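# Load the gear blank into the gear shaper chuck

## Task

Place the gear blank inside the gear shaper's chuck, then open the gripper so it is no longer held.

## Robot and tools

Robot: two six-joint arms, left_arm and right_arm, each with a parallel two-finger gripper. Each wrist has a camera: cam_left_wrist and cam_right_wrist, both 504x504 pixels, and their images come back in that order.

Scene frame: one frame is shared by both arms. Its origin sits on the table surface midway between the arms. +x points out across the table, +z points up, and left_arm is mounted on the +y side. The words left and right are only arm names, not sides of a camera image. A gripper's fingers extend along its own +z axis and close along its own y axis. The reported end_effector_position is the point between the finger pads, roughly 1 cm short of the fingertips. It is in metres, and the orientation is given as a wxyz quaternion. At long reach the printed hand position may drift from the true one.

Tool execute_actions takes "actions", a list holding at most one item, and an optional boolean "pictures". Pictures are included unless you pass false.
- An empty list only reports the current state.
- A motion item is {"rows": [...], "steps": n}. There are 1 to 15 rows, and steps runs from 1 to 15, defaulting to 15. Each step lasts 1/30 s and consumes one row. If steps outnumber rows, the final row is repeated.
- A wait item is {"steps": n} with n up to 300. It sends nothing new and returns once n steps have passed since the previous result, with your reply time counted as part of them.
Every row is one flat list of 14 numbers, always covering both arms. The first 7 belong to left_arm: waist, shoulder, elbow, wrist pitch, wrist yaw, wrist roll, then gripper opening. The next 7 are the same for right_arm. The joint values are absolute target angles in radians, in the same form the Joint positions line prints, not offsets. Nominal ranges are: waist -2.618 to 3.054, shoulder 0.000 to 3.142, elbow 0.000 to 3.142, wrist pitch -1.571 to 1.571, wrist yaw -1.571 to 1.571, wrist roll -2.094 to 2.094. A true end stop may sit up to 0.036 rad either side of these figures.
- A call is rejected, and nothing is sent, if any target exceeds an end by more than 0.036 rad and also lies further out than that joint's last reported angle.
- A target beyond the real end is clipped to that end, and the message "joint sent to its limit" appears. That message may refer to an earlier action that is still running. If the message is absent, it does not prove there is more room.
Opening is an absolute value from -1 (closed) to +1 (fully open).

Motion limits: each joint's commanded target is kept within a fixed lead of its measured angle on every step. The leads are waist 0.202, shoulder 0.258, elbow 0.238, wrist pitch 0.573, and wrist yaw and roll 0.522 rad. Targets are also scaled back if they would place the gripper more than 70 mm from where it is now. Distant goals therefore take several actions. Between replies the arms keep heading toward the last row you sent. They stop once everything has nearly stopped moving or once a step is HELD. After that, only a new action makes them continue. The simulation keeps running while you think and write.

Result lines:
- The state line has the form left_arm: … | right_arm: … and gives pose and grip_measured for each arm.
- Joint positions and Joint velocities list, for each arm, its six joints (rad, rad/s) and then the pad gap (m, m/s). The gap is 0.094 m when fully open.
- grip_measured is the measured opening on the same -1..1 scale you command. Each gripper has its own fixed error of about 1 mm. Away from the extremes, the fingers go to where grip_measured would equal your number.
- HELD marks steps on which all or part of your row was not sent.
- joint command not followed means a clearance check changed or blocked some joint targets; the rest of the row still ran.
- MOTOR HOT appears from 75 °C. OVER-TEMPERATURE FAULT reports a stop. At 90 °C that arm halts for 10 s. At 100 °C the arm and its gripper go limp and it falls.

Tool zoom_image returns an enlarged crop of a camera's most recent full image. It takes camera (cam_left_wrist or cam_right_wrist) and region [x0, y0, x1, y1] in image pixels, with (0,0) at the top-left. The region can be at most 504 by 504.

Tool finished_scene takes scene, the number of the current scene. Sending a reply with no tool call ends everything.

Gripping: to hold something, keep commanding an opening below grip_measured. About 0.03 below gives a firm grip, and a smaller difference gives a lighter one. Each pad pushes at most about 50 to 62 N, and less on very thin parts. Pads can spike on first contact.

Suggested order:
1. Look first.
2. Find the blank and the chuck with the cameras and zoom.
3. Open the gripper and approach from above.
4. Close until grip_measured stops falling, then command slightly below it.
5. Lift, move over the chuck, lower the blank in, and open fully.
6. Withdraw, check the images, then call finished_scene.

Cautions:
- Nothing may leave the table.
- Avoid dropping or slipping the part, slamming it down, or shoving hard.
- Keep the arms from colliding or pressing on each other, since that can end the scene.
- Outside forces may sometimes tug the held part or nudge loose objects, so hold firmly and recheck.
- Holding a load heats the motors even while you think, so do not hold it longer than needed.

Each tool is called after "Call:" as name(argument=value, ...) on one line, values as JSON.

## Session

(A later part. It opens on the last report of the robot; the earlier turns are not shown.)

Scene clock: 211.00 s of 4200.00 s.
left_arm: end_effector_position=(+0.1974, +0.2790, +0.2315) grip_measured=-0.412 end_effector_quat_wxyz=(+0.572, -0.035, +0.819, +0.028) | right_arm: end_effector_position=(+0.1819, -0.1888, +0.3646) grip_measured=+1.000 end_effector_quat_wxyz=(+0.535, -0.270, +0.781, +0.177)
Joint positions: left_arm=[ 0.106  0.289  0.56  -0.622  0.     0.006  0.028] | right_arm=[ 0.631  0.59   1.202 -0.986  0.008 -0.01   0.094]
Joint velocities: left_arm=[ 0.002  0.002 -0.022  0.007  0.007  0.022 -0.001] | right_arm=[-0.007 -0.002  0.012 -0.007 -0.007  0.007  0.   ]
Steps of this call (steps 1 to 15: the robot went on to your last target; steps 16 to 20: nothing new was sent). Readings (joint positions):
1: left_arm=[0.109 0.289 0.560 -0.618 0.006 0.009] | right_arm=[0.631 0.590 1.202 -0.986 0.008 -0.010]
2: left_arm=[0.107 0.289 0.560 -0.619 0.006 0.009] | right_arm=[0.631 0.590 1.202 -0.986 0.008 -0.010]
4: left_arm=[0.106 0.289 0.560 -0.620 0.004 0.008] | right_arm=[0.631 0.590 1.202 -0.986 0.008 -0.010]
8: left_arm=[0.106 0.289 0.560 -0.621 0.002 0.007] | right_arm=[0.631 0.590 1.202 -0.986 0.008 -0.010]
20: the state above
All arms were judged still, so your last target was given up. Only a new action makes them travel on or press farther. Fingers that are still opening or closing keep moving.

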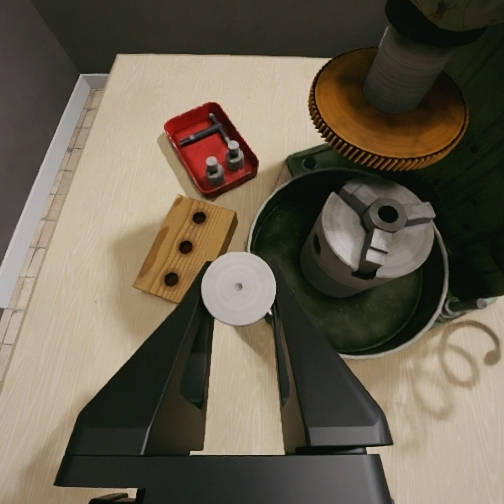

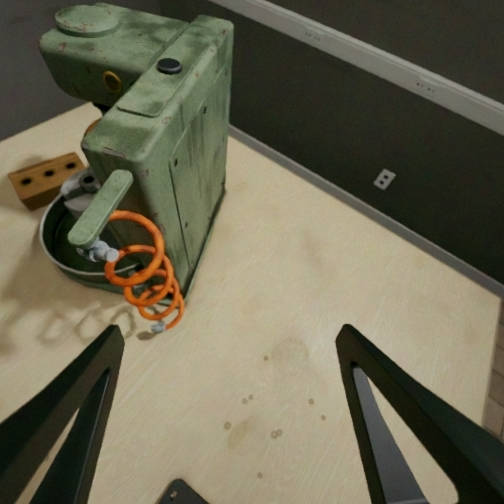

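Call:
execute_actions(actions=[{"rows":[[0.07,0.28,0.58,-0.61,-0.008,0.0,-0.47,0.634,0.6,1.2,-1.0,0,0,1],[0.04,0.28,0.58,-0.61,-0.008,0.0,-0.47,0.634,0.6,1.2,-1.0,0,0,1],[0.01,0.28,0.58,-0.61,-0.008,0.0,-0.47,0.634,0.6,1.2,-1.0,0,0,1],[-0.02,0.28,0.58,-0.61,-0.008,0.0,-0.47,0.634,0.6,1.2,-1.0,0,0,1],[-0.05,0.28,0.58,-0.61,-0.008,0.0,-0.47,0.634,0.6,1.2,-1.0,0,0,1],[-0.08,0.28,0.58,-0.61,-0.008,0.0,-0.47,0.634,0.6,1.2,-1.0,0,0,1],[-0.11,0.28,0.58,-0.61,-0.008,0.0,-0.47,0.634,0.6,1.2,-1.0,0,0,1],[-0.14,0.28,0.58,-0.61,-0.008,0.0,-0.47,0.634,0.6,1.2,-1.0,0,0,1],[-0.17,0.28,0.58,-0.61,-0.008,0.0,-0.47,0.634,0.6,1.2,-1.0,0,0,1],[-0.2,0.28,0.58,-0.61,-0.008,0.0,-0.47,0.634,0.6,1.2,-1.0,0,0,1],[-0.22,0.28,0.58,-0.61,-0.008,0.0,-0.47,0.634,0.6,1.2,-1.0,0,0,1]],"steps":15}], pictures=false)

Call:
execute_actions(actions=[{"steps":10}])

Scene clock: 222.40 s of 4200.00 s.
left_arm: end_effector_position=(+0.1931, +0.2101, +0.2315) grip_measured=-0.412 end_effector_quat_wxyz=(+0.569, +0.094, +0.814, -0.061) | right_arm: end_effector_position=(+0.1819, -0.1888, +0.3646) grip_measured=+1.000 end_effector_quat_wxyz=(+0.535, -0.270, +0.781, +0.177)
Joint positions: left_arm=[-0.213  0.289  0.56  -0.622 -0.005  0.006  0.028] | right_arm=[ 0.631  0.59   1.202 -0.986  0.008 -0.01   0.094]
Joint velocities: left_arm=[-0.007 -0.002 -0.002 -0.037 -0.051 -0.022  0.   ] | right_arm=[ 0.007 -0.002 -0.012  0.037 -0.022 -0.007  0.   ]
Steps of this call (steps 1 to 90: nothing new was sent; then 7.90 s passed at rest; steps 91 to 105: all 15 steps of this action). Readings (joint positions):
91: left_arm=[0.101 0.289 0.560 -0.622 -0.003 0.006] | right_arm=[0.631 0.590 1.202 -0.986 0.008 -0.010]
92: left_arm=[0.085 0.289 0.560 -0.622 -0.005 0.006] | right_arm=[0.631 0.590 1.202 -0.986 0.008 -0.010]
94: left_arm=[0.034 0.289 0.560 -0.622 -0.007 0.006] | right_arm=[0.631 0.590 1.202 -0.986 0.008 -0.010]
98: left_arm=[-0.087 0.289 0.560 -0.622 -0.008 0.006] | right_arm=[0.631 0.590 1.202 -0.986 0.008 -0.010]
105: the state above

Scene clock: 222.73 s of 4200.00 s.
left_arm: end_effector_position=(+0.1931, +0.2101, +0.2315) grip_measured=-0.412 end_effector_quat_wxyz=(+0.569, +0.094, +0.814, -0.061) | right_arm: end_effector_position=(+0.1819, -0.1888, +0.3646) grip_measured=+1.000 end_effector_quat_wxyz=(+0.535, -0.270, +0.781, +0.177)
Joint positions: left_arm=[-0.213  0.289  0.56  -0.622 -0.005  0.006  0.028] | right_arm=[ 0.631  0.59   1.202 -0.986  0.008 -0.01   0.094]
Joint velocities: left_arm=[-0.002 -0.012 -0.002 -0.007 -0.007 -0.007  0.001] | right_arm=[ 0.002 -0.002 -0.002 -0.051  0.022  0.066  0.   ]
Steps of this call (steps 1 to 10: the robot went on to your last target). Readings (joint positions):
1: left_arm=[-0.213 0.289 0.560 -0.622 -0.005 0.006] | right_arm=[0.631 0.590 1.202 -0.986 0.008 -0.010]
2: left_arm=[-0.213 0.289 0.560 -0.622 -0.005 0.006] | right_arm=[0.631 0.590 1.202 -0.986 0.008 -0.010]
4: left_arm=[-0.213 0.289 0.560 -0.622 -0.005 0.006] | right_arm=[0.631 0.590 1.202 -0.986 0.008 -0.010]
8: left_arm=[-0.213 0.289 0.560 -0.622 -0.005 0.006] | right_arm=[0.631 0.590 1.202 -0.986 0.008 -0.010]
10: the state above

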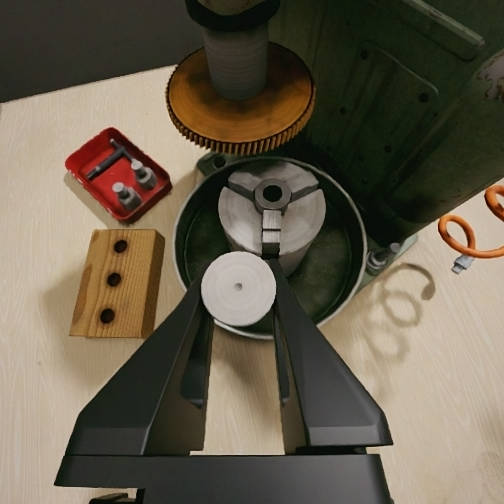

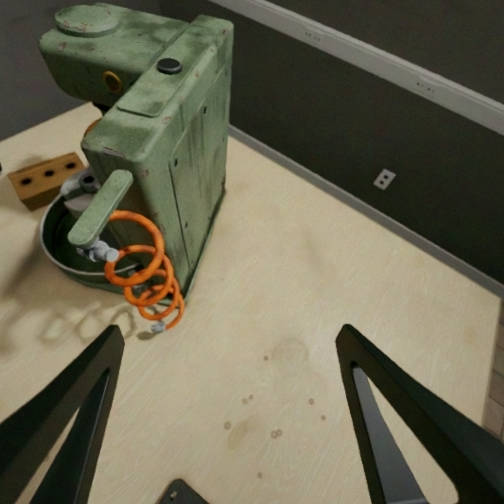

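Call:
execute_actions(actions=[{"rows":[[-0.23,0.30,0.56,-0.58,0,0,-0.47,0.67,0.6,1.2,-0.97,0,0,-1],[-0.24,0.325,0.555,-0.555,0,0,-0.47,0.7,0.6,1.2,-0.94,0,0,-1],[-0.25,0.35,0.55,-0.53,0,0,-0.47,0.73,0.6,1.2,-0.91,0,0,-1],[-0.26,0.375,0.545,-0.505,0,0,-0.47,0.76,0.6,1.2,-0.88,0,0,-1],[-0.27,0.40,0.54,-0.48,0,0,-0.47,0.79,0.6,1.2,-0.85,0,0,-1],[-0.28,0.425,0.535,-0.455,0,0,-0.47,0.82,0.6,1.2,-0.82,0,0,-1],[-0.29,0.45,0.53,-0.43,0,0,-0.47,0.85,0.6,1.2,-0.79,0,0,-1],[-0.30,0.475,0.53,-0.405,0,0,-0.47,0.88,0.6,1.2,-0.76,0,0,-1],[-0.302,0.50,0.53,-0.38,0,0,-0.47,0.91,0.6,1.2,-0.73,0,0,-1],[-0.302,0.525,0.53,-0.355,0,0,-0.47,0.94,0.6,1.2,-0.7,0,0,-1],[-0.302,0.55,0.53,-0.33,0,0,-0.47,0.97,0.6,1.2,-0.7,0,0,-1],[-0.302,0.57,0.53,-0.31,0,0,-0.47,1.0,0.6,1.2,-0.7,0,0,-1],[-0.302,0.585,0.53,-0.295,0,0,-0.47,1.03,0.6,1.2,-0.7,0,0,-1],[-0.302,0.595,0.53,-0.295,0,0,-0.47,1.06,0.6,1.2,-0.7,0,0,-1]],"steps":15}], pictures=false)

Call:
execute_actions(actions=[{"steps":25}])

Scene clock: 240.03 s of 4200.00 s.
left_arm: end_effector_position=(+0.2385, +0.1763, +0.2102) grip_measured=-0.412 end_effector_quat_wxyz=(+0.535, +0.131, +0.830, -0.081) | right_arm: end_effector_position=(+0.1292, -0.1239, +0.4227) grip_measured=-0.985 end_effector_quat_wxyz=(+0.571, -0.382, +0.648, +0.329)
Joint positions: left_arm=[-0.295  0.581  0.539 -0.384 -0.003  0.006  0.028] | right_arm=[ 1.029  0.59   1.202 -0.744  0.002 -0.009  0.001]
Joint velocities: left_arm=[-0.012  0.286 -0.022  0.374  0.007 -0.037  0.001] | right_arm=[ 0.535 -0.002  0.002  0.212 -0.022  0.022 -0.001]
Steps of this call (steps 1 to 15: the robot went on to your last target; steps 16 to 90: nothing new was sent; then 13.80 s passed at rest; steps 91 to 105: all 15 steps of this action). Readings (joint positions):
91: left_arm=[-0.215 0.289 0.560 -0.621 -0.005 0.006] | right_arm=[0.637 0.590 1.202 -0.986 0.009 -0.010]
92: left_arm=[-0.220 0.292 0.560 -0.618 -0.005 0.006] | right_arm=[0.654 0.590 1.202 -0.983 0.009 -0.010]
94: left_arm=[-0.237 0.321 0.560 -0.594 -0.005 0.006] | right_arm=[0.706 0.590 1.202 -0.962 0.008 -0.009]
98: left_arm=[-0.277 0.424 0.553 -0.517 -0.004 0.006] | right_arm=[0.825 0.590 1.202 -0.879 0.006 -0.009]
105: the state above

Scene clock: 240.87 s of 4200.00 s.
left_arm: end_effector_position=(+0.2445, +0.1744, +0.2200) grip_measured=-0.412 end_effector_quat_wxyz=(+0.554, +0.129, +0.818, -0.083) | right_arm: end_effector_position=(+0.1254, -0.1208, +0.4302) grip_measured=-0.985 end_effector_quat_wxyz=(+0.577, -0.384, +0.635, +0.342)
Joint positions: left_arm=[-0.295  0.591  0.537 -0.328 -0.003  0.006  0.028] | right_arm=[ 1.051  0.59   1.202 -0.714  0.001 -0.009  0.001]
Joint velocities: left_arm=[ 0.022 -0.002 -0.007  0.007 -0.037 -0.007  0.   ] | right_arm=[ 0.002  0.007 -0.012  0.007  0.037  0.051  0.001]
Steps of this call (steps 1 to 25: the robot went on to your last target). Readings (joint positions):
1: left_arm=[-0.295 0.588 0.538 -0.374 -0.003 0.006] | right_arm=[1.042 0.590 1.202 -0.737 0.001 -0.009]
2: left_arm=[-0.295 0.591 0.537 -0.366 -0.003 0.006] | right_arm=[1.048 0.590 1.202 -0.732 0.001 -0.009]
4: left_arm=[-0.295 0.591 0.537 -0.352 -0.003 0.006] | right_arm=[1.051 0.590 1.202 -0.724 0.001 -0.009]
8: left_arm=[-0.295 0.591 0.537 -0.336 -0.003 0.006] | right_arm=[1.051 0.590 1.202 -0.717 0.001 -0.009]
25: the state above

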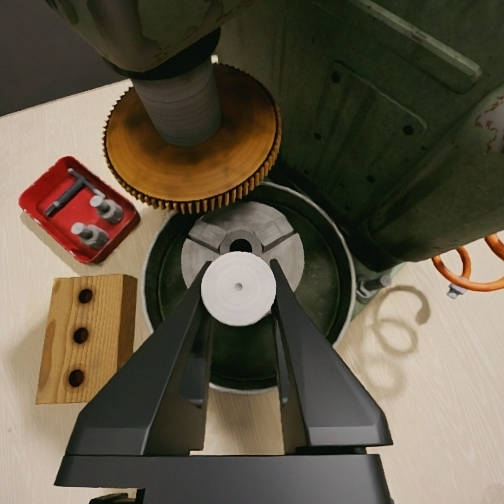

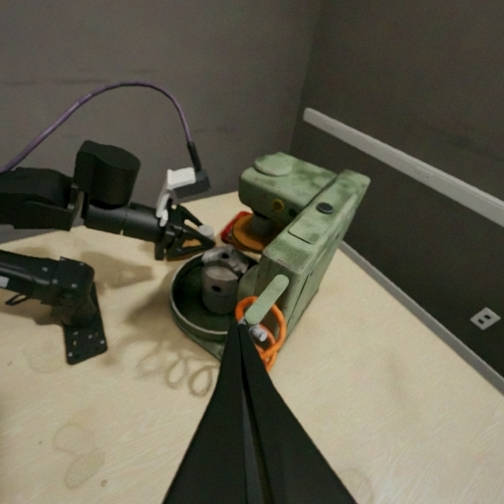

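Call:
execute_actions(actions=[{"rows":[[-0.302,0.595,0.53,-0.28,0,0,-0.47,1.08,0.62,1.14,-0.6,0.02,0,-1],[-0.302,0.595,0.53,-0.28,0,0,-0.47,1.1,0.64,1.08,-0.5,0.04,0,-1],[-0.302,0.595,0.53,-0.28,0,0,-0.47,1.12,0.66,1.02,-0.4,0.06,0,-1],[-0.302,0.595,0.53,-0.28,0,0,-0.47,1.14,0.68,0.96,-0.3,0.08,0,-1],[-0.302,0.595,0.53,-0.28,0,0,-0.47,1.16,0.70,0.9,-0.2,0.1,0,-1],[-0.302,0.595,0.53,-0.28,0,0,-0.47,1.18,0.72,0.84,-0.1,0.1,0,-1],[-0.302,0.595,0.53,-0.28,0,0,-0.47,1.2,0.74,0.78,0,0.1,0,-1],[-0.302,0.595,0.53,-0.28,0,0,-0.47,1.2,0.76,0.72,0.1,0.1,0,-1],[-0.302,0.595,0.53,-0.28,0,0,-0.47,1.2,0.78,0.66,0.2,0.1,0,-1],[-0.302,0.595,0.53,-0.28,0,0,-0.47,1.2,0.80,0.6,0.3,0.1,0,-1],[-0.302,0.595,0.53,-0.28,0,0,-0.47,1.2,0.82,0.53,0.4,0.1,0,-1],[-0.302,0.595,0.53,-0.28,0,0,-0.47,1.2,0.84,0.46,0.5,0.1,0,-1],[-0.302,0.595,0.53,-0.28,0,0,-0.47,1.2,0.86,0.39,0.6,0.1,0,-1],[-0.302,0.595,0.53,-0.28,0,0,-0.47,1.2,0.87,0.32,0.7,0.1,0,-1],[-0.302,0.595,0.53,-0.28,0,0,-0.47,1.2,0.88,0.26,0.81,0.1,0,-1]],"steps":15}], pictures=false)

Call:
execute_actions(actions=[{"steps":35}])

Scene clock: 261.40 s of 4200.00 s.
left_arm: end_effector_position=(+0.2458, +0.1740, +0.2234) grip_measured=-0.412 end_effector_quat_wxyz=(+0.560, +0.128, +0.814, -0.084) | right_arm: end_effector_position=(+0.1547, +0.0036, +0.2252) grip_measured=-0.985 end_effector_quat_wxyz=(+0.563, -0.408, +0.627, +0.352)
Joint positions: left_arm=[-0.295  0.591  0.537 -0.313 -0.003  0.006  0.028] | right_arm=[ 1.192  0.866  0.365  0.382  0.085 -0.009  0.001]
Joint velocities: left_arm=[-0.007 -0.027 -0.012 -0.007 -0.037 -0.037  0.   ] | right_arm=[-0.012  0.335 -1.917  2.498  0.037 -0.051 -0.001]
Steps of this call (steps 1 to 15: the robot went on to your last target; steps 16 to 90: nothing new was sent; then 17.03 s passed at rest; steps 91 to 105: all 15 steps of this action). Readings (joint positions):
91: left_arm=[-0.295 0.591 0.537 -0.327 -0.003 0.006] | right_arm=[1.055 0.591 1.193 -0.696 0.004 -0.009]
92: left_arm=[-0.295 0.591 0.537 -0.325 -0.003 0.006] | right_arm=[1.067 0.591 1.171 -0.654 0.010 -0.009]
94: left_arm=[-0.295 0.591 0.537 -0.320 -0.003 0.006] | right_arm=[1.101 0.604 1.089 -0.528 0.029 -0.009]
98: left_arm=[-0.295 0.591 0.537 -0.315 -0.003 0.006] | right_arm=[1.175 0.707 0.845 -0.215 0.067 -0.009]
105: the state above

Scene clock: 262.57 s of 4200.00 s.
left_arm: end_effector_position=(+0.2459, +0.1740, +0.2235) grip_measured=-0.412 end_effector_quat_wxyz=(+0.560, +0.128, +0.814, -0.084) | right_arm: end_effector_position=(+0.1528, -0.0053, +0.2618) grip_measured=-0.985 end_effector_quat_wxyz=(+0.640, -0.346, +0.551, +0.407)
Joint positions: left_arm=[-0.295  0.591  0.537 -0.313 -0.003  0.006  0.028] | right_arm=[ 1.192  0.885  0.242  0.797  0.092 -0.009  0.001]
Joint velocities: left_arm=[ 0.007  0.002 -0.012 -0.007 -0.022 -0.051  0.001] | right_arm=[-0.002 -0.012  0.002 -0.007 -0.037  0.007  0.001]
Steps of this call (steps 1 to 35: the robot went on to your last target). Readings (joint positions):
1: left_arm=[-0.295 0.591 0.537 -0.313 -0.003 0.006] | right_arm=[1.192 0.875 0.309 0.452 0.086 -0.009]
2: left_arm=[-0.295 0.591 0.537 -0.313 -0.003 0.006] | right_arm=[1.192 0.881 0.271 0.499 0.088 -0.009]
4: left_arm=[-0.295 0.591 0.537 -0.313 -0.003 0.006] | right_arm=[1.192 0.885 0.242 0.571 0.089 -0.009]
8: left_arm=[-0.295 0.591 0.537 -0.313 -0.003 0.006] | right_arm=[1.192 0.885 0.242 0.711 0.091 -0.009]
35: the state above

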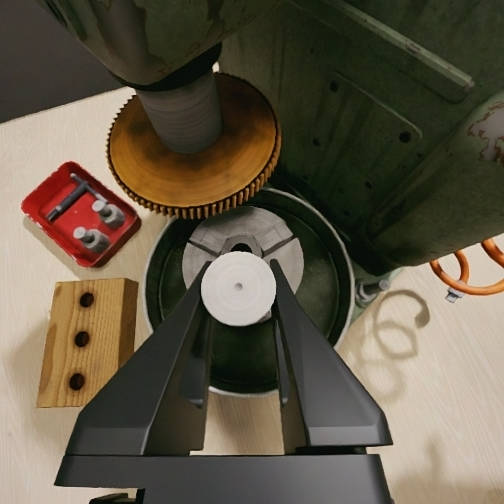

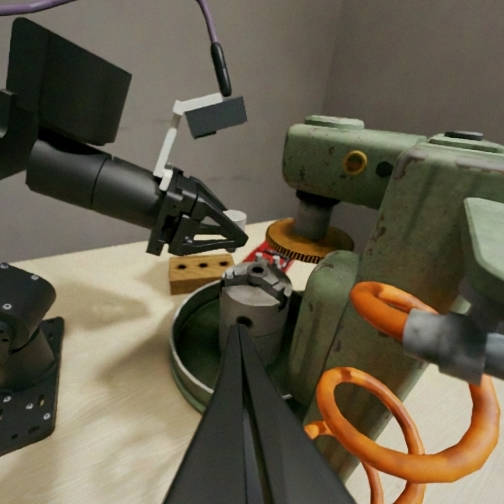

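Call:
zoom_image(camera="cam_right_wrist", region=[190, 190, 310, 310])

Region (190, 190, 310, 310) of cam_right_wrist's 504x504 image, scaled by 4.200, with more detail than that image has.

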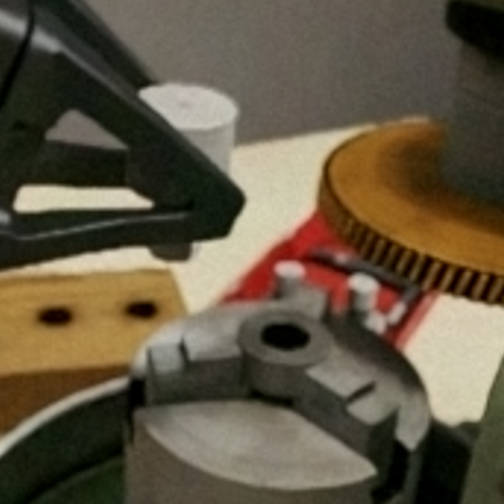

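Call:
execute_actions(actions=[{"rows":[[-0.302,0.595,0.53,-0.26,0,0,-0.47,1.2,0.88,0.26,0.81,0.1,0,-1],[-0.302,0.605,0.529,-0.245,0,0,-0.47,1.2,0.88,0.26,0.81,0.1,0,-1],[-0.302,0.618,0.528,-0.23,0,0,-0.47,1.2,0.88,0.26,0.81,0.1,0,-1],[-0.302,0.631,0.527,-0.215,0,0,-0.47,1.2,0.88,0.26,0.81,0.1,0,-1],[-0.302,0.644,0.526,-0.2,0,0,-0.47,1.2,0.88,0.26,0.81,0.1,0,-1],[-0.302,0.657,0.525,-0.185,0,0,-0.47,1.2,0.88,0.26,0.81,0.1,0,-1],[-0.302,0.67,0.524,-0.17,0,0,-0.47,1.2,0.88,0.26,0.81,0.1,0,-1],[-0.302,0.683,0.523,-0.155,0,0,-0.47,1.2,0.88,0.26,0.81,0.1,0,-1],[-0.302,0.696,0.522,-0.14,0,0,-0.47,1.2,0.88,0.26,0.81,0.1,0,-1],[-0.302,0.709,0.521,-0.125,0,0,-0.47,1.2,0.88,0.26,0.81,0.1,0,-1],[-0.302,0.722,0.52,-0.11,0,0,-0.47,1.2,0.88,0.26,0.81,0.1,0,-1],[-0.302,0.735,0.519,-0.097,0,0,-0.47,1.2,0.88,0.26,0.81,0.1,0,-1],[-0.302,0.748,0.518,-0.089,0,0,-0.47,1.2,0.88,0.26,0.81,0.1,0,-1],[-0.302,0.76,0.516,-0.089,0,0,-0.47,1.2,0.88,0.26,0.81,0.1,0,-1],[-0.302,0.769,0.515,-0.089,0,0,-0.47,1.2,0.88,0.26,0.81,0.1,0,-1]],"steps":15}], pictures=false)

Call:
execute_actions(actions=[{"steps":25}])

Call:
zoom_image(camera="cam_right_wrist", region=[190, 190, 310, 310])

Scene clock: 282.23 s of 4200.00 s.
left_arm: end_effector_position=(+0.2743, +0.1649, +0.2186) grip_measured=-0.412 end_effector_quat_wxyz=(+0.563, +0.128, +0.812, -0.085) | right_arm: end_effector_position=(+0.1528, -0.0053, +0.2618) grip_measured=-0.985 end_effector_quat_wxyz=(+0.640, -0.346, +0.551, +0.407)
Joint positions: left_arm=[-0.295  0.744  0.537 -0.153 -0.003  0.006  0.028] | right_arm=[ 1.192  0.885  0.242  0.797  0.092 -0.009  0.001]
Joint velocities: left_arm=[-0.027  0.33  -0.022  0.271  0.037 -0.037  0.   ] | right_arm=[-0.012 -0.022 -0.007  0.007 -0.051 -0.022  0.   ]
Steps of this call (steps 1 to 15: the robot went on to your last target; steps 16 to 90: nothing new was sent; then 16.17 s passed at rest; steps 91 to 105: all 15 steps of this action). Readings (joint positions):
91: left_arm=[-0.295 0.591 0.537 -0.311 -0.003 0.006] | right_arm=[1.192 0.885 0.242 0.797 0.092 -0.009]
92: left_arm=[-0.295 0.591 0.537 -0.307 -0.003 0.006] | right_arm=[1.192 0.885 0.242 0.797 0.092 -0.009]
94: left_arm=[-0.295 0.600 0.537 -0.288 -0.003 0.006] | right_arm=[1.192 0.885 0.242 0.797 0.092 -0.009]
98: left_arm=[-0.295 0.652 0.537 -0.238 -0.003 0.006] | right_arm=[1.192 0.885 0.242 0.797 0.092 -0.009]
105: the state above

Scene clock: 283.07 s of 4200.00 s.
left_arm: end_effector_position=(+0.2776, +0.1638, +0.2141) grip_measured=-0.412 end_effector_quat_wxyz=(+0.563, +0.128, +0.812, -0.085) | right_arm: end_effector_position=(+0.1528, -0.0053, +0.2618) grip_measured=-0.985 end_effector_quat_wxyz=(+0.640, -0.346, +0.551, +0.407)
Joint positions: left_arm=[-0.295  0.762  0.525 -0.122 -0.003  0.006  0.028] | right_arm=[ 1.192  0.885  0.242  0.797  0.092 -0.009  0.001]
Joint velocities: left_arm=[-0.017 -0.002  0.002 -0.007  0.037 -0.066  0.001] | right_arm=[-0.017  0.002  0.002  0.007 -0.037 -0.037  0.   ]
Steps of this call (steps 1 to 25: the robot went on to your last target). Readings (joint positions):
1: left_arm=[-0.295 0.753 0.537 -0.146 -0.003 0.006] | right_arm=[1.192 0.885 0.242 0.797 0.092 -0.009]
2: left_arm=[-0.295 0.759 0.535 -0.140 -0.003 0.006] | right_arm=[1.192 0.885 0.242 0.797 0.092 -0.009]
4: left_arm=[-0.295 0.762 0.529 -0.134 -0.003 0.006] | right_arm=[1.192 0.885 0.242 0.797 0.092 -0.009]
8: left_arm=[-0.295 0.762 0.525 -0.130 -0.003 0.006] | right_arm=[1.192 0.885 0.242 0.797 0.092 -0.009]
25: the state above

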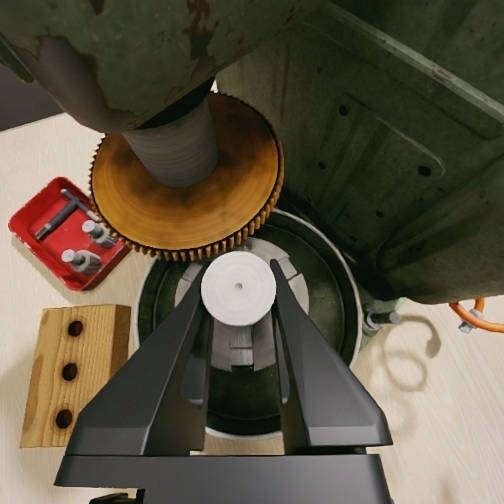

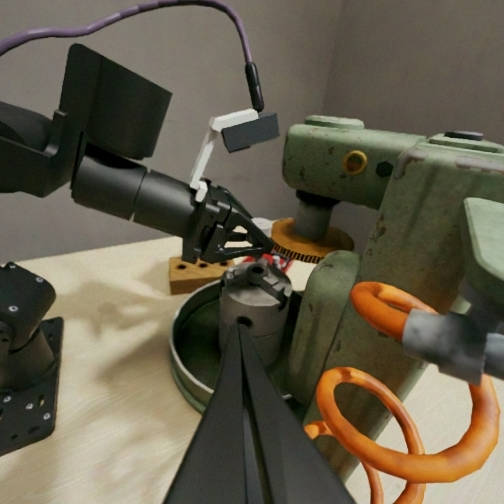

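Region (190, 190, 310, 310) of cam_right_wrist's 504x504 image, scaled by 4.200, with more detail than that image has.

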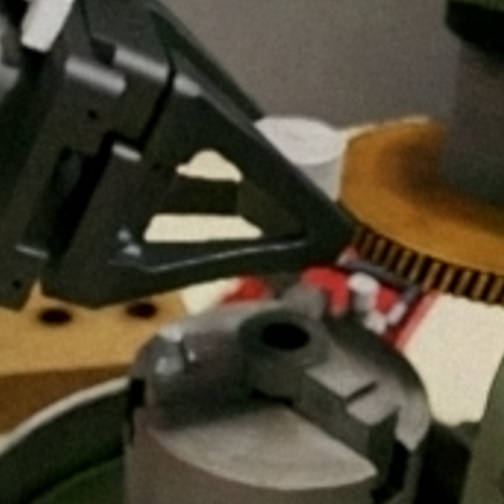

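Call:
execute_actions(actions=[{"rows":[[-0.302,0.771,0.511,-0.084,0,0,-0.47,1.2,0.88,0.26,0.81,0.1,0,-1],[-0.302,0.773,0.507,-0.079,0,0,-0.47,1.2,0.88,0.26,0.81,0.1,0,-1],[-0.302,0.775,0.503,-0.074,0,0,-0.47,1.2,0.88,0.26,0.81,0.1,0,-1],[-0.302,0.777,0.499,-0.069,0,0,-0.47,1.2,0.88,0.26,0.81,0.1,0,-1],[-0.302,0.779,0.495,-0.064,0,0,-0.47,1.2,0.88,0.26,0.81,0.1,0,-1],[-0.302,0.78,0.491,-0.059,0,0,-0.47,1.2,0.88,0.26,0.81,0.1,0,-1],[-0.302,0.78,0.487,-0.054,0,0,-0.47,1.2,0.88,0.26,0.81,0.1,0,-1],[-0.302,0.78,0.483,-0.049,0,0,-0.47,1.2,0.88,0.26,0.81,0.1,0,-1],[-0.302,0.78,0.479,-0.044,0,0,-0.47,1.2,0.88,0.26,0.81,0.1,0,-1],[-0.302,0.78,0.475,-0.044,0,0,-0.47,1.2,0.88,0.26,0.81,0.1,0,-1]],"steps":15}], pictures=false)

Call:
execute_actions(actions=[{"steps":20}])

Call:
zoom_image(camera="cam_right_wrist", region=[220, 220, 300, 300])

Scene clock: 297.73 s of 4200.00 s.
left_arm: end_effector_position=(+0.2779, +0.1637, +0.2009) grip_measured=-0.412 end_effector_quat_wxyz=(+0.558, +0.129, +0.815, -0.084) | right_arm: end_effector_position=(+0.1528, -0.0053, +0.2619) grip_measured=-0.985 end_effector_quat_wxyz=(+0.641, -0.346, +0.551, +0.407)
Joint positions: left_arm=[-0.295  0.771  0.485 -0.085 -0.003  0.006  0.028] | right_arm=[ 1.192  0.885  0.242  0.797  0.092 -0.009  0.001]
Joint velocities: left_arm=[-0.022  0.022 -0.017  0.037 -0.037  0.051  0.001] | right_arm=[-0.022  0.007 -0.022 -0.007  0.022 -0.037  0.   ]
Steps of this call (steps 1 to 15: the robot went on to your last target; steps 16 to 90: nothing new was sent; then 11.17 s passed at rest; steps 91 to 105: all 15 steps of this action). Readings (joint positions):
91: left_arm=[-0.295 0.762 0.525 -0.121 -0.003 0.006] | right_arm=[1.192 0.885 0.242 0.797 0.092 -0.009]
92: left_arm=[-0.295 0.762 0.525 -0.120 -0.003 0.006] | right_arm=[1.192 0.885 0.242 0.797 0.092 -0.009]
94: left_arm=[-0.295 0.762 0.523 -0.113 -0.003 0.006] | right_arm=[1.192 0.885 0.242 0.797 0.092 -0.009]
98: left_arm=[-0.295 0.762 0.505 -0.094 -0.003 0.006] | right_arm=[1.192 0.885 0.242 0.797 0.092 -0.009]
105: the state above

Scene clock: 298.40 s of 4200.00 s.
left_arm: end_effector_position=(+0.2787, +0.1635, +0.2026) grip_measured=-0.412 end_effector_quat_wxyz=(+0.561, +0.128, +0.813, -0.085) | right_arm: end_effector_position=(+0.1528, -0.0053, +0.2619) grip_measured=-0.985 end_effector_quat_wxyz=(+0.641, -0.346, +0.551, +0.407)
Joint positions: left_arm=[-0.295  0.772  0.485 -0.077 -0.003  0.006  0.028] | right_arm=[ 1.192  0.885  0.242  0.797  0.092 -0.009  0.001]
Joint velocities: left_arm=[-0.012 -0.027  0.002 -0.007  0.066 -0.022  0.001] | right_arm=[-0.017 -0.002  0.002 -0.022  0.007  0.007 -0.001]
Steps of this call (steps 1 to 15: the robot went on to your last target; steps 16 to 20: nothing new was sent). Readings (joint positions):
1: left_arm=[-0.295 0.772 0.485 -0.084 -0.003 0.006] | right_arm=[1.192 0.885 0.242 0.797 0.092 -0.009]
2: left_arm=[-0.295 0.772 0.485 -0.084 -0.003 0.006] | right_arm=[1.192 0.885 0.242 0.797 0.092 -0.009]
4: left_arm=[-0.295 0.772 0.485 -0.081 -0.003 0.006] | right_arm=[1.192 0.885 0.242 0.797 0.092 -0.009]
8: left_arm=[-0.295 0.772 0.485 -0.078 -0.003 0.006] | right_arm=[1.192 0.885 0.242 0.797 0.092 -0.009]
20: the state above
All arms were judged still, so your last target was given up. Only a new action makes them travel on or press farther. Fingers that are still opening or closing keep moving.

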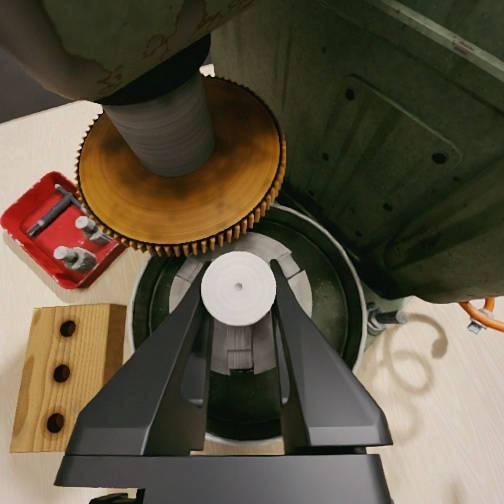

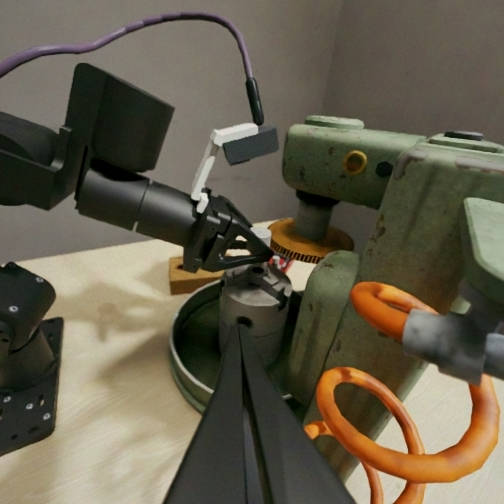

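Region (220, 220, 300, 300) of cam_right_wrist's 504x504 image, scaled by 6.300, with more detail than that image has.

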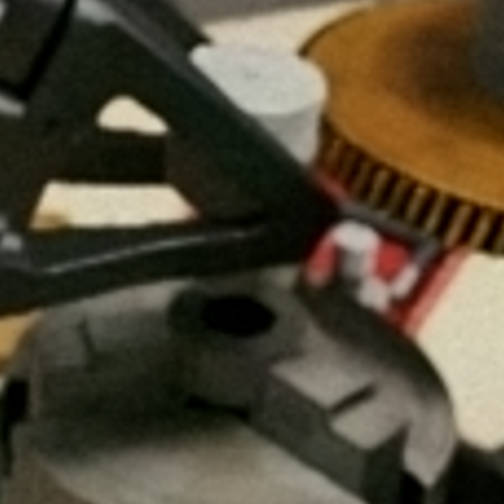

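Call:
execute_actions(actions=[{"rows":[[-0.302,0.78,0.471,-0.039,0,0,-0.47,1.2,0.88,0.26,0.81,0.1,0,-1],[-0.302,0.78,0.467,-0.034,0,0,-0.47,1.2,0.88,0.26,0.81,0.1,0,-1],[-0.302,0.78,0.463,-0.029,0,0,-0.47,1.2,0.88,0.26,0.81,0.1,0,-1],[-0.302,0.78,0.459,-0.024,0,0,-0.47,1.2,0.88,0.26,0.81,0.1,0,-1],[-0.302,0.78,0.455,-0.02,0,0,-0.47,1.2,0.88,0.26,0.81,0.1,0,-1],[-0.302,0.78,0.451,-0.02,0,0,-0.47,1.2,0.88,0.26,0.81,0.1,0,-1]],"steps":15}], pictures=false)

Call:
execute_actions(actions=[{"steps":15}])

Call:
zoom_image(camera="cam_right_wrist", region=[220, 220, 300, 300])

Scene clock: 307.47 s of 4200.00 s.
left_arm: end_effector_position=(+0.2781, +0.1637, +0.1958) grip_measured=-0.412 end_effector_quat_wxyz=(+0.560, +0.128, +0.814, -0.084) | right_arm: end_effector_position=(+0.1529, -0.0054, +0.2619) grip_measured=-0.985 end_effector_quat_wxyz=(+0.641, -0.346, +0.551, +0.407)
Joint positions: left_arm=[-0.295  0.772  0.46  -0.054 -0.003  0.006  0.028] | right_arm=[ 1.192  0.885  0.242  0.797  0.093 -0.009  0.001]
Joint velocities: left_arm=[-0.012 -0.012 -0.032  0.037  0.037 -0.051  0.   ] | right_arm=[ 0.002 -0.002 -0.007 -0.037  0.037  0.022 -0.001]
Steps of this call (steps 1 to 90: nothing new was sent; then 5.57 s passed at rest; steps 91 to 105: all 15 steps of this action). Readings (joint positions):
91: left_arm=[-0.295 0.772 0.485 -0.076 -0.003 0.006] | right_arm=[1.192 0.885 0.242 0.797 0.093 -0.009]
92: left_arm=[-0.295 0.772 0.485 -0.075 -0.003 0.006] | right_arm=[1.192 0.885 0.242 0.797 0.093 -0.009]
94: left_arm=[-0.295 0.772 0.483 -0.068 -0.003 0.006] | right_arm=[1.192 0.885 0.242 0.797 0.093 -0.009]
98: left_arm=[-0.295 0.772 0.467 -0.055 -0.003 0.006] | right_arm=[1.192 0.885 0.242 0.797 0.093 -0.009]
105: the state above

Scene clock: 307.97 s of 4200.00 s.
left_arm: end_effector_position=(+0.2782, +0.1636, +0.1959) grip_measured=-0.412 end_effector_quat_wxyz=(+0.561, +0.128, +0.814, -0.084) | right_arm: end_effector_position=(+0.1529, -0.0054, +0.2619) grip_measured=-0.985 end_effector_quat_wxyz=(+0.641, -0.346, +0.551, +0.407)
Joint positions: left_arm=[-0.295  0.772  0.46  -0.053 -0.003  0.006  0.028] | right_arm=[ 1.192  0.885  0.242  0.797  0.093 -0.009  0.001]
Joint velocities: left_arm=[ 0.002 -0.012  0.007 -0.007  0.007 -0.022 -0.001] | right_arm=[-0.017 -0.002  0.007  0.022  0.051 -0.022 -0.001]
Steps of this call (steps 1 to 15: the robot went on to your last target). Readings (joint positions):
1: left_arm=[-0.295 0.772 0.460 -0.054 -0.003 0.006] | right_arm=[1.192 0.885 0.242 0.797 0.093 -0.009]
2: left_arm=[-0.295 0.772 0.460 -0.053 -0.003 0.006] | right_arm=[1.192 0.885 0.242 0.797 0.093 -0.009]
4: left_arm=[-0.295 0.772 0.460 -0.053 -0.003 0.006] | right_arm=[1.192 0.885 0.242 0.797 0.093 -0.009]
8: left_arm=[-0.295 0.772 0.460 -0.053 -0.003 0.006] | right_arm=[1.192 0.885 0.242 0.797 0.093 -0.009]
15: the state above
All arms were judged still, so your last target was given up. Only a new action makes them travel on or press farther. Fingers that are still opening or closing keep moving.

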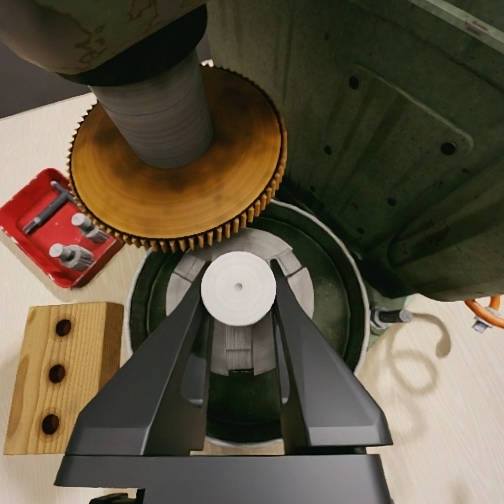

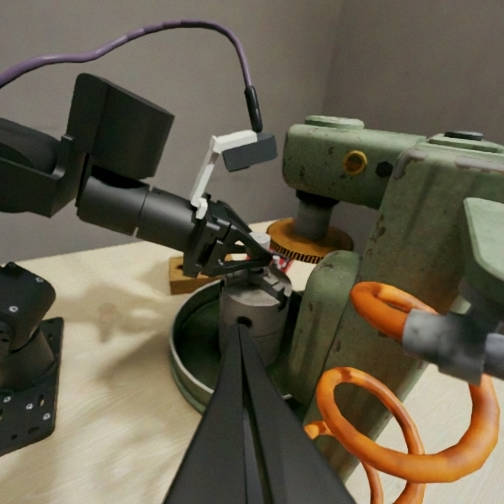

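Region (220, 220, 300, 300) of cam_right_wrist's 504x504 image, scaled by 6.300, with more detail than that image has.

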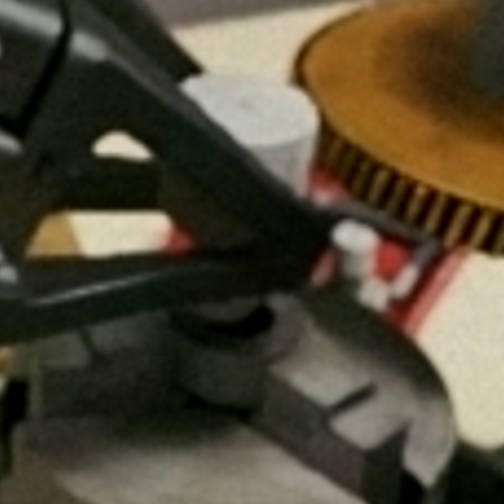

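Call:
execute_actions(actions=[{"rows":[[-0.302,0.783,0.451,-0.014,0,0,-0.47,1.2,0.88,0.26,0.81,0.1,0,-1],[-0.302,0.786,0.451,-0.009,0,0,-0.47,1.2,0.88,0.26,0.81,0.1,0,-1],[-0.302,0.79,0.451,-0.004,0,0,-0.47,1.2,0.88,0.26,0.81,0.1,0,-1],[-0.302,0.793,0.451,-0.004,0,0,-0.47,1.2,0.88,0.26,0.81,0.1,0,-1],[-0.302,0.796,0.451,-0.004,0,0,-0.47,1.2,0.88,0.26,0.81,0.1,0,-1]],"steps":15}])

Call:
zoom_image(camera="cam_right_wrist", region=[220, 220, 300, 300])

Scene clock: 316.67 s of 4200.00 s.
left_arm: end_effector_position=(+0.2806, +0.1629, +0.1947) grip_measured=-0.412 end_effector_quat_wxyz=(+0.560, +0.128, +0.814, -0.084) | right_arm: end_effector_position=(+0.1529, -0.0054, +0.2619) grip_measured=-0.985 end_effector_quat_wxyz=(+0.641, -0.346, +0.551, +0.407)
Joint positions: left_arm=[-0.295  0.788  0.46  -0.038 -0.003  0.006  0.028] | right_arm=[ 1.192  0.885  0.242  0.797  0.093 -0.009  0.001]
Joint velocities: left_arm=[-0.007  0.002 -0.032 -0.022  0.022 -0.022  0.   ] | right_arm=[ 0.007 -0.012 -0.002 -0.051 -0.022  0.007 -0.   ]
Steps of this call (steps 1 to 90: nothing new was sent; then 5.20 s passed at rest; steps 91 to 105: all 15 steps of this action). Readings (joint positions):
91: left_arm=[-0.295 0.772 0.460 -0.053 -0.003 0.006] | right_arm=[1.192 0.885 0.242 0.797 0.093 -0.009]
92: left_arm=[-0.295 0.772 0.460 -0.051 -0.003 0.006] | right_arm=[1.192 0.885 0.242 0.797 0.093 -0.009]
94: left_arm=[-0.295 0.774 0.460 -0.046 -0.003 0.006] | right_arm=[1.192 0.885 0.242 0.797 0.093 -0.009]
98: left_arm=[-0.295 0.786 0.460 -0.039 -0.003 0.006] | right_arm=[1.192 0.885 0.242 0.797 0.093 -0.009]
105: the state above

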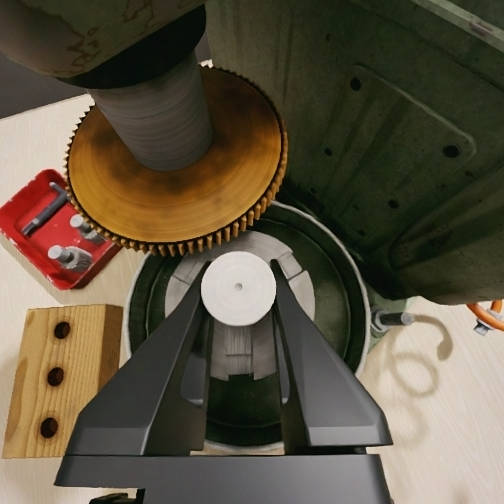

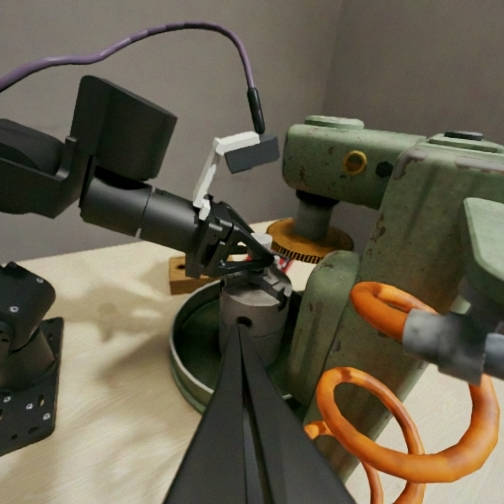

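Region (220, 220, 300, 300) of cam_right_wrist's 504x504 image, scaled by 6.300, with more detail than that image has.

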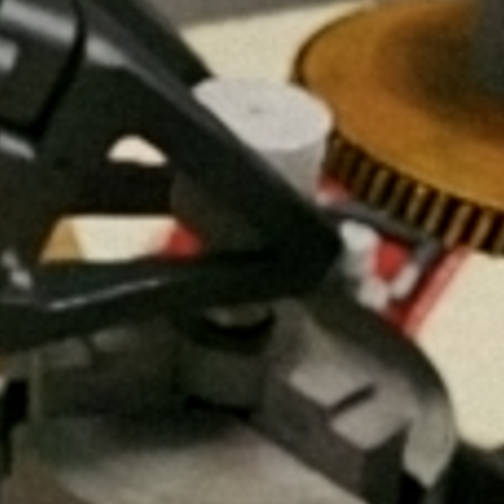

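Centred. Lower ~5 mm.

Call:
execute_actions(actions=[{"rows":[[-0.302,0.797,0.448,0.0,0,0,-0.47,1.2,0.88,0.26,0.81,0.1,0,-1],[-0.302,0.798,0.445,0.004,0,0,-0.47,1.2,0.88,0.26,0.81,0.1,0,-1],[-0.302,0.799,0.442,0.008,0,0,-0.47,1.2,0.88,0.26,0.81,0.1,0,-1],[-0.302,0.8,0.439,0.012,0,0,-0.47,1.2,0.88,0.26,0.81,0.1,0,-1],[-0.302,0.8,0.436,0.016,0,0,-0.47,1.2,0.88,0.26,0.81,0.1,0,-1],[-0.302,0.8,0.433,0.02,0,0,-0.47,1.2,0.88,0.26,0.81,0.1,0,-1],[-0.302,0.8,0.431,0.02,0,0,-0.47,1.2,0.88,0.26,0.81,0.1,0,-1]],"steps":15}])

Call:
zoom_image(camera="cam_right_wrist", region=[220, 220, 300, 300])

Scene clock: 324.17 s of 4200.00 s.
left_arm: end_effector_position=(+0.2806, +0.1629, +0.1912) grip_measured=-0.412 end_effector_quat_wxyz=(+0.562, +0.128, +0.812, -0.085) | right_arm: end_effector_position=(+0.1529, -0.0054, +0.2619) grip_measured=-0.985 end_effector_quat_wxyz=(+0.641, -0.346, +0.551, +0.407)
Joint positions: left_arm=[-0.295  0.788  0.441 -0.014 -0.003  0.006  0.028] | right_arm=[ 1.192  0.885  0.242  0.797  0.093 -0.009  0.001]
Joint velocities: left_arm=[ 0.007 -0.007  0.007 -0.037  0.007  0.051  0.   ] | right_arm=[ 0.002  0.007 -0.027  0.081 -0.007  0.022 -0.001]
Steps of this call (steps 1 to 15: the robot went on to your last target; steps 16 to 90: nothing new was sent; then 4.00 s passed at rest; steps 91 to 105: all 15 steps of this action). Readings (joint positions):
91: left_arm=[-0.295 0.788 0.460 -0.037 -0.003 0.006] | right_arm=[1.192 0.885 0.242 0.797 0.093 -0.009]
92: left_arm=[-0.295 0.788 0.460 -0.036 -0.003 0.006] | right_arm=[1.192 0.885 0.242 0.797 0.093 -0.009]
94: left_arm=[-0.295 0.788 0.460 -0.032 -0.003 0.006] | right_arm=[1.192 0.885 0.242 0.797 0.093 -0.009]
98: left_arm=[-0.295 0.788 0.452 -0.015 -0.003 0.006] | right_arm=[1.192 0.885 0.242 0.797 0.093 -0.009]
105: the state above

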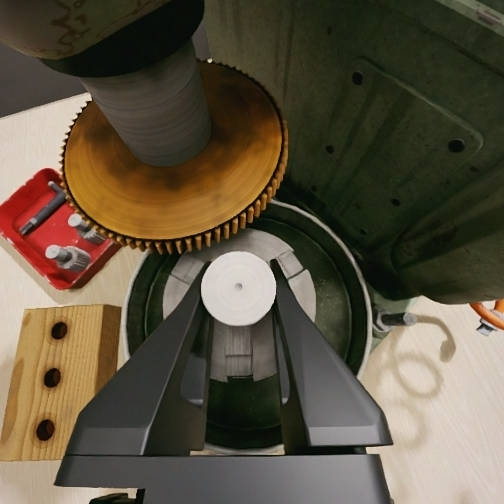

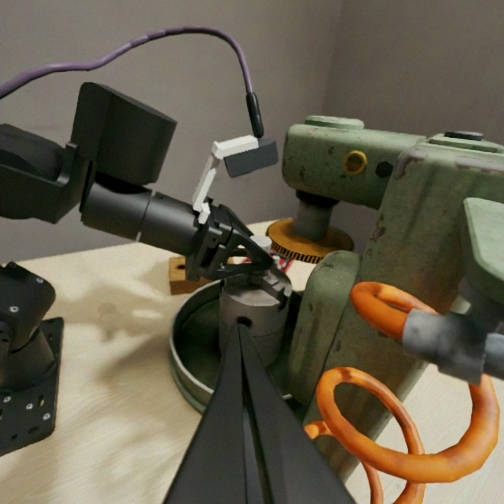

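Region (220, 220, 300, 300) of cam_right_wrist's 504x504 image, scaled by 6.300, with more detail than that image has.

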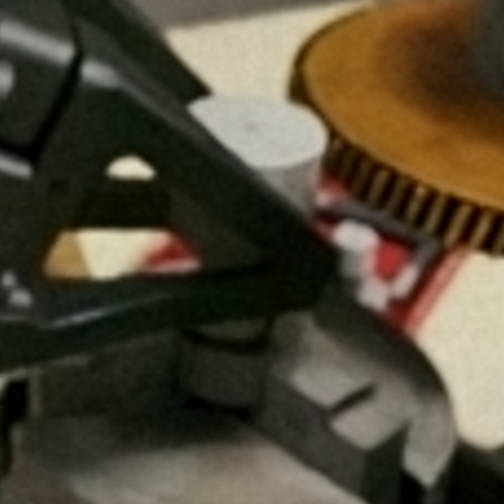

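Call:
execute_actions(actions=[])

Scene clock: 333.13 s of 4200.00 s.
left_arm: end_effector_position=(+0.2807, +0.1628, +0.1915) grip_measured=-0.412 end_effector_quat_wxyz=(+0.563, +0.128, +0.812, -0.085) | right_arm: end_effector_position=(+0.1529, -0.0054, +0.2619) grip_measured=-0.985 end_effector_quat_wxyz=(+0.641, -0.346, +0.551, +0.407)
Joint positions: left_arm=[-0.295  0.788  0.441 -0.013 -0.003  0.006  0.028] | right_arm=[ 1.192  0.885  0.242  0.797  0.093 -0.009  0.001]
Joint velocities: left_arm=[-0.012  0.007 -0.007 -0.007  0.037 -0.081  0.   ] | right_arm=[ 0.002  0.002 -0.002 -0.066  0.022 -0.066  0.001]
Steps of this call (steps 1 to 15: the robot went on to your last target; steps 16 to 90: nothing new was sent; then 5.97 s passed at rest). Readings (joint positions):
1: left_arm=[-0.295 0.788 0.441 -0.014 -0.003 0.006] | right_arm=[1.192 0.885 0.242 0.797 0.093 -0.009]
2: left_arm=[-0.295 0.788 0.441 -0.013 -0.003 0.006] | right_arm=[1.192 0.885 0.242 0.797 0.093 -0.009]
4: left_arm=[-0.295 0.788 0.441 -0.013 -0.003 0.006] | right_arm=[1.192 0.885 0.242 0.797 0.093 -0.009]
8: left_arm=[-0.295 0.788 0.441 -0.013 -0.003 0.006] | right_arm=[1.192 0.885 0.242 0.797 0.093 -0.009]
90: the state above
All arms were judged still, so your last target was given up. Only a new action makes them travel on or press farther. Fingers that are still opening or closing keep moving.

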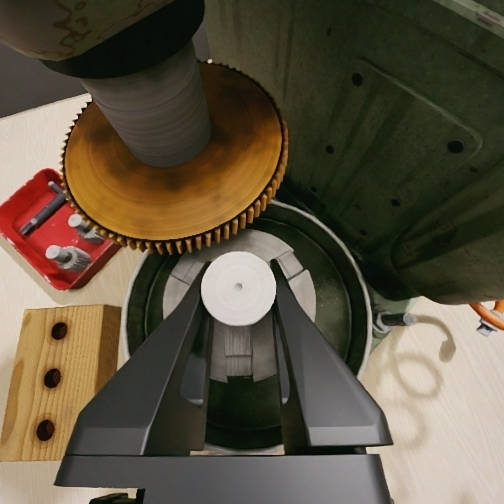

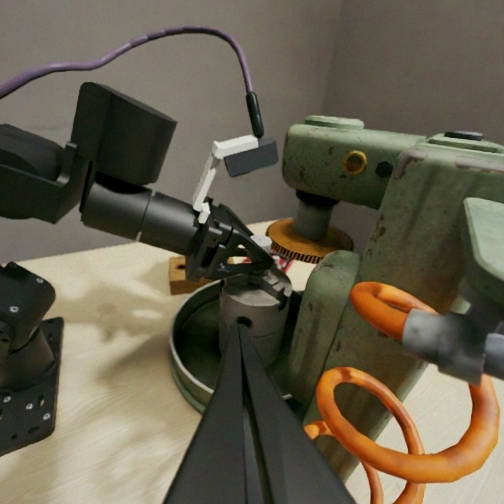

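Call:
execute_actions(actions=[{"rows":[[-0.302,0.801,0.427,0.024,0,0,-0.47,1.2,0.88,0.26,0.81,0.1,0,-1],[-0.302,0.801,0.423,0.028,0,0,-0.47,1.2,0.88,0.26,0.81,0.1,0,-1],[-0.302,0.802,0.419,0.032,0,0,-0.47,1.2,0.88,0.26,0.81,0.1,0,-1],[-0.302,0.802,0.415,0.036,0,0,-0.47,1.2,0.88,0.26,0.81,0.1,0,-1]],"steps":15}], pictures=false)

Call:
execute_actions(actions=[{"rows":[[-0.302,0.803,0.411,0.040,0,0,-0.47,1.2,0.88,0.26,0.81,0.1,0,-1],[-0.302,0.803,0.407,0.044,0,0,-0.47,1.2,0.88,0.26,0.81,0.1,0,-1],[-0.302,0.804,0.403,0.048,0,0,-0.47,1.2,0.88,0.26,0.81,0.1,0,-1],[-0.302,0.804,0.399,0.052,0,0,-0.47,1.2,0.88,0.26,0.81,0.1,0,-1]],"steps":15}])

Call:
zoom_image(camera="cam_right_wrist", region=[220, 220, 300, 300])

Scene clock: 341.13 s of 4200.00 s.
left_arm: end_effector_position=(+0.2809, +0.1628, +0.1896) grip_measured=-0.412 end_effector_quat_wxyz=(+0.565, +0.128, +0.810, -0.085) | right_arm: end_effector_position=(+0.1529, -0.0054, +0.2619) grip_measured=-0.985 end_effector_quat_wxyz=(+0.641, -0.346, +0.551, +0.407)
Joint positions: left_arm=[-0.295  0.788  0.428  0.006 -0.003  0.006  0.028] | right_arm=[ 1.192  0.885  0.242  0.797  0.093 -0.009  0.001]
Joint velocities: left_arm=[-0.007 -0.012  0.002 -0.022 -0.007  0.051  0.   ] | right_arm=[ 0.007 -0.032 -0.002  0.051 -0.051 -0.037  0.   ]
Steps of this call (steps 1 to 90: nothing new was sent; then 4.50 s passed at rest; steps 91 to 105: all 15 steps of this action). Readings (joint positions):
91: left_arm=[-0.295 0.788 0.441 -0.013 -0.003 0.006] | right_arm=[1.192 0.885 0.242 0.797 0.093 -0.009]
92: left_arm=[-0.295 0.788 0.441 -0.011 -0.003 0.006] | right_arm=[1.192 0.885 0.242 0.797 0.093 -0.009]
94: left_arm=[-0.295 0.788 0.439 -0.005 -0.003 0.006] | right_arm=[1.192 0.885 0.242 0.797 0.093 -0.009]
98: left_arm=[-0.295 0.788 0.429 0.004 -0.003 0.006] | right_arm=[1.192 0.885 0.242 0.797 0.093 -0.009]
105: the state above

Scene clock: 341.63 s of 4200.00 s.
left_arm: end_effector_position=(+0.2816, +0.1625, +0.1898) grip_measured=-0.412 end_effector_quat_wxyz=(+0.571, +0.127, +0.807, -0.086) | right_arm: end_effector_position=(+0.1529, -0.0054, +0.2619) grip_measured=-0.985 end_effector_quat_wxyz=(+0.641, -0.346, +0.551, +0.407)
Joint positions: left_arm=[-0.295  0.788  0.416  0.032 -0.003  0.006  0.028] | right_arm=[ 1.192  0.885  0.242  0.797  0.093 -0.009  0.001]
Joint velocities: left_arm=[ 0.002 -0.007 -0.007 -0.095 -0.051 -0.007  0.   ] | right_arm=[-0.007  0.027  0.022  0.007  0.051 -0.007 -0.   ]
Steps of this call (steps 1 to 15: all 15 steps of this action). Readings (joint positions):
1: left_arm=[-0.295 0.788 0.428 0.007 -0.003 0.006] | right_arm=[1.192 0.885 0.242 0.797 0.093 -0.009]
2: left_arm=[-0.295 0.788 0.426 0.010 -0.003 0.006] | right_arm=[1.192 0.885 0.242 0.797 0.093 -0.009]
4: left_arm=[-0.295 0.788 0.422 0.018 -0.003 0.006] | right_arm=[1.192 0.885 0.242 0.797 0.093 -0.009]
8: left_arm=[-0.295 0.788 0.417 0.029 -0.003 0.006] | right_arm=[1.192 0.885 0.242 0.797 0.093 -0.009]
15: the state above

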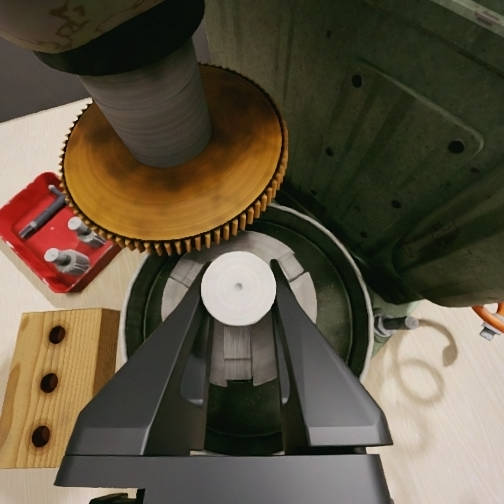

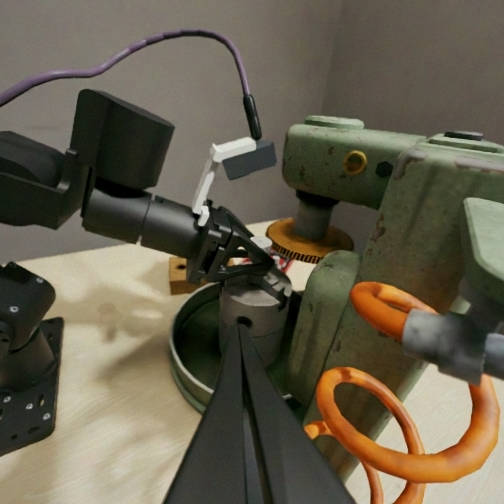

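Region (220, 220, 300, 300) of cam_right_wrist's 504x504 image, scaled by 6.300, with more detail than that image has.

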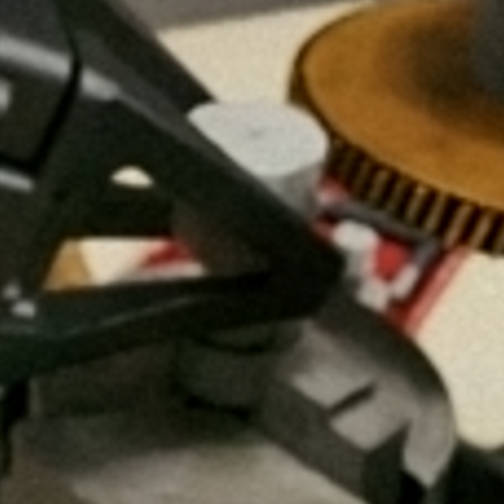

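Call:
execute_actions(actions=[{"rows":[[-0.297,0.804,0.42,0.045,0,0,-0.47,1.2,0.88,0.26,0.81,0.1,0,-1],[-0.292,0.804,0.43,0.04,0,0,-0.47,1.2,0.88,0.26,0.81,0.1,0,-1],[-0.288,0.804,0.44,0.035,0,0,-0.47,1.2,0.88,0.26,0.81,0.1,0,-1],[-0.284,0.804,0.45,0.03,0,0,-0.47,1.2,0.88,0.26,0.81,0.1,0,-1],[-0.282,0.804,0.455,0.02,0,0,-0.47,1.2,0.88,0.26,0.81,0.1,0,-1],[-0.280,0.804,0.455,0.01,0,0,-0.47,1.2,0.88,0.26,0.81,0.1,0,-1]],"steps":15}], pictures=false)

Scene clock: 351.40 s of 4200.00 s.
left_arm: end_effector_position=(+0.2818, +0.1637, +0.1893) grip_measured=-0.412 end_effector_quat_wxyz=(+0.570, +0.125, +0.807, -0.086) | right_arm: end_effector_position=(+0.1529, -0.0054, +0.2619) grip_measured=-0.985 end_effector_quat_wxyz=(+0.641, -0.346, +0.551, +0.407)
Joint positions: left_arm=[-0.289  0.788  0.416  0.031  0.     0.004  0.028] | right_arm=[ 1.192  0.885  0.242  0.797  0.093 -0.009  0.001]
Joint velocities: left_arm=[-0.002  0.002 -0.012 -0.007  0.007  0.007  0.001] | right_arm=[-0.007  0.007  0.002 -0.051 -0.037 -0.022 -0.   ]
Steps of this call (steps 1 to 15: the robot went on to your last target; steps 16 to 90: nothing new was sent; then 6.27 s passed at rest; steps 91 to 105: all 15 steps of this action). Readings (joint positions):
91: left_arm=[-0.295 0.788 0.416 0.032 -0.003 0.006] | right_arm=[1.192 0.885 0.242 0.797 0.093 -0.009]
92: left_arm=[-0.295 0.788 0.416 0.032 -0.003 0.006] | right_arm=[1.192 0.885 0.242 0.797 0.093 -0.009]
94: left_arm=[-0.295 0.788 0.416 0.032 -0.003 0.006] | right_arm=[1.192 0.885 0.242 0.797 0.093 -0.009]
98: left_arm=[-0.290 0.788 0.416 0.031 -0.001 0.005] | right_arm=[1.192 0.885 0.242 0.797 0.093 -0.009]
105: the state above


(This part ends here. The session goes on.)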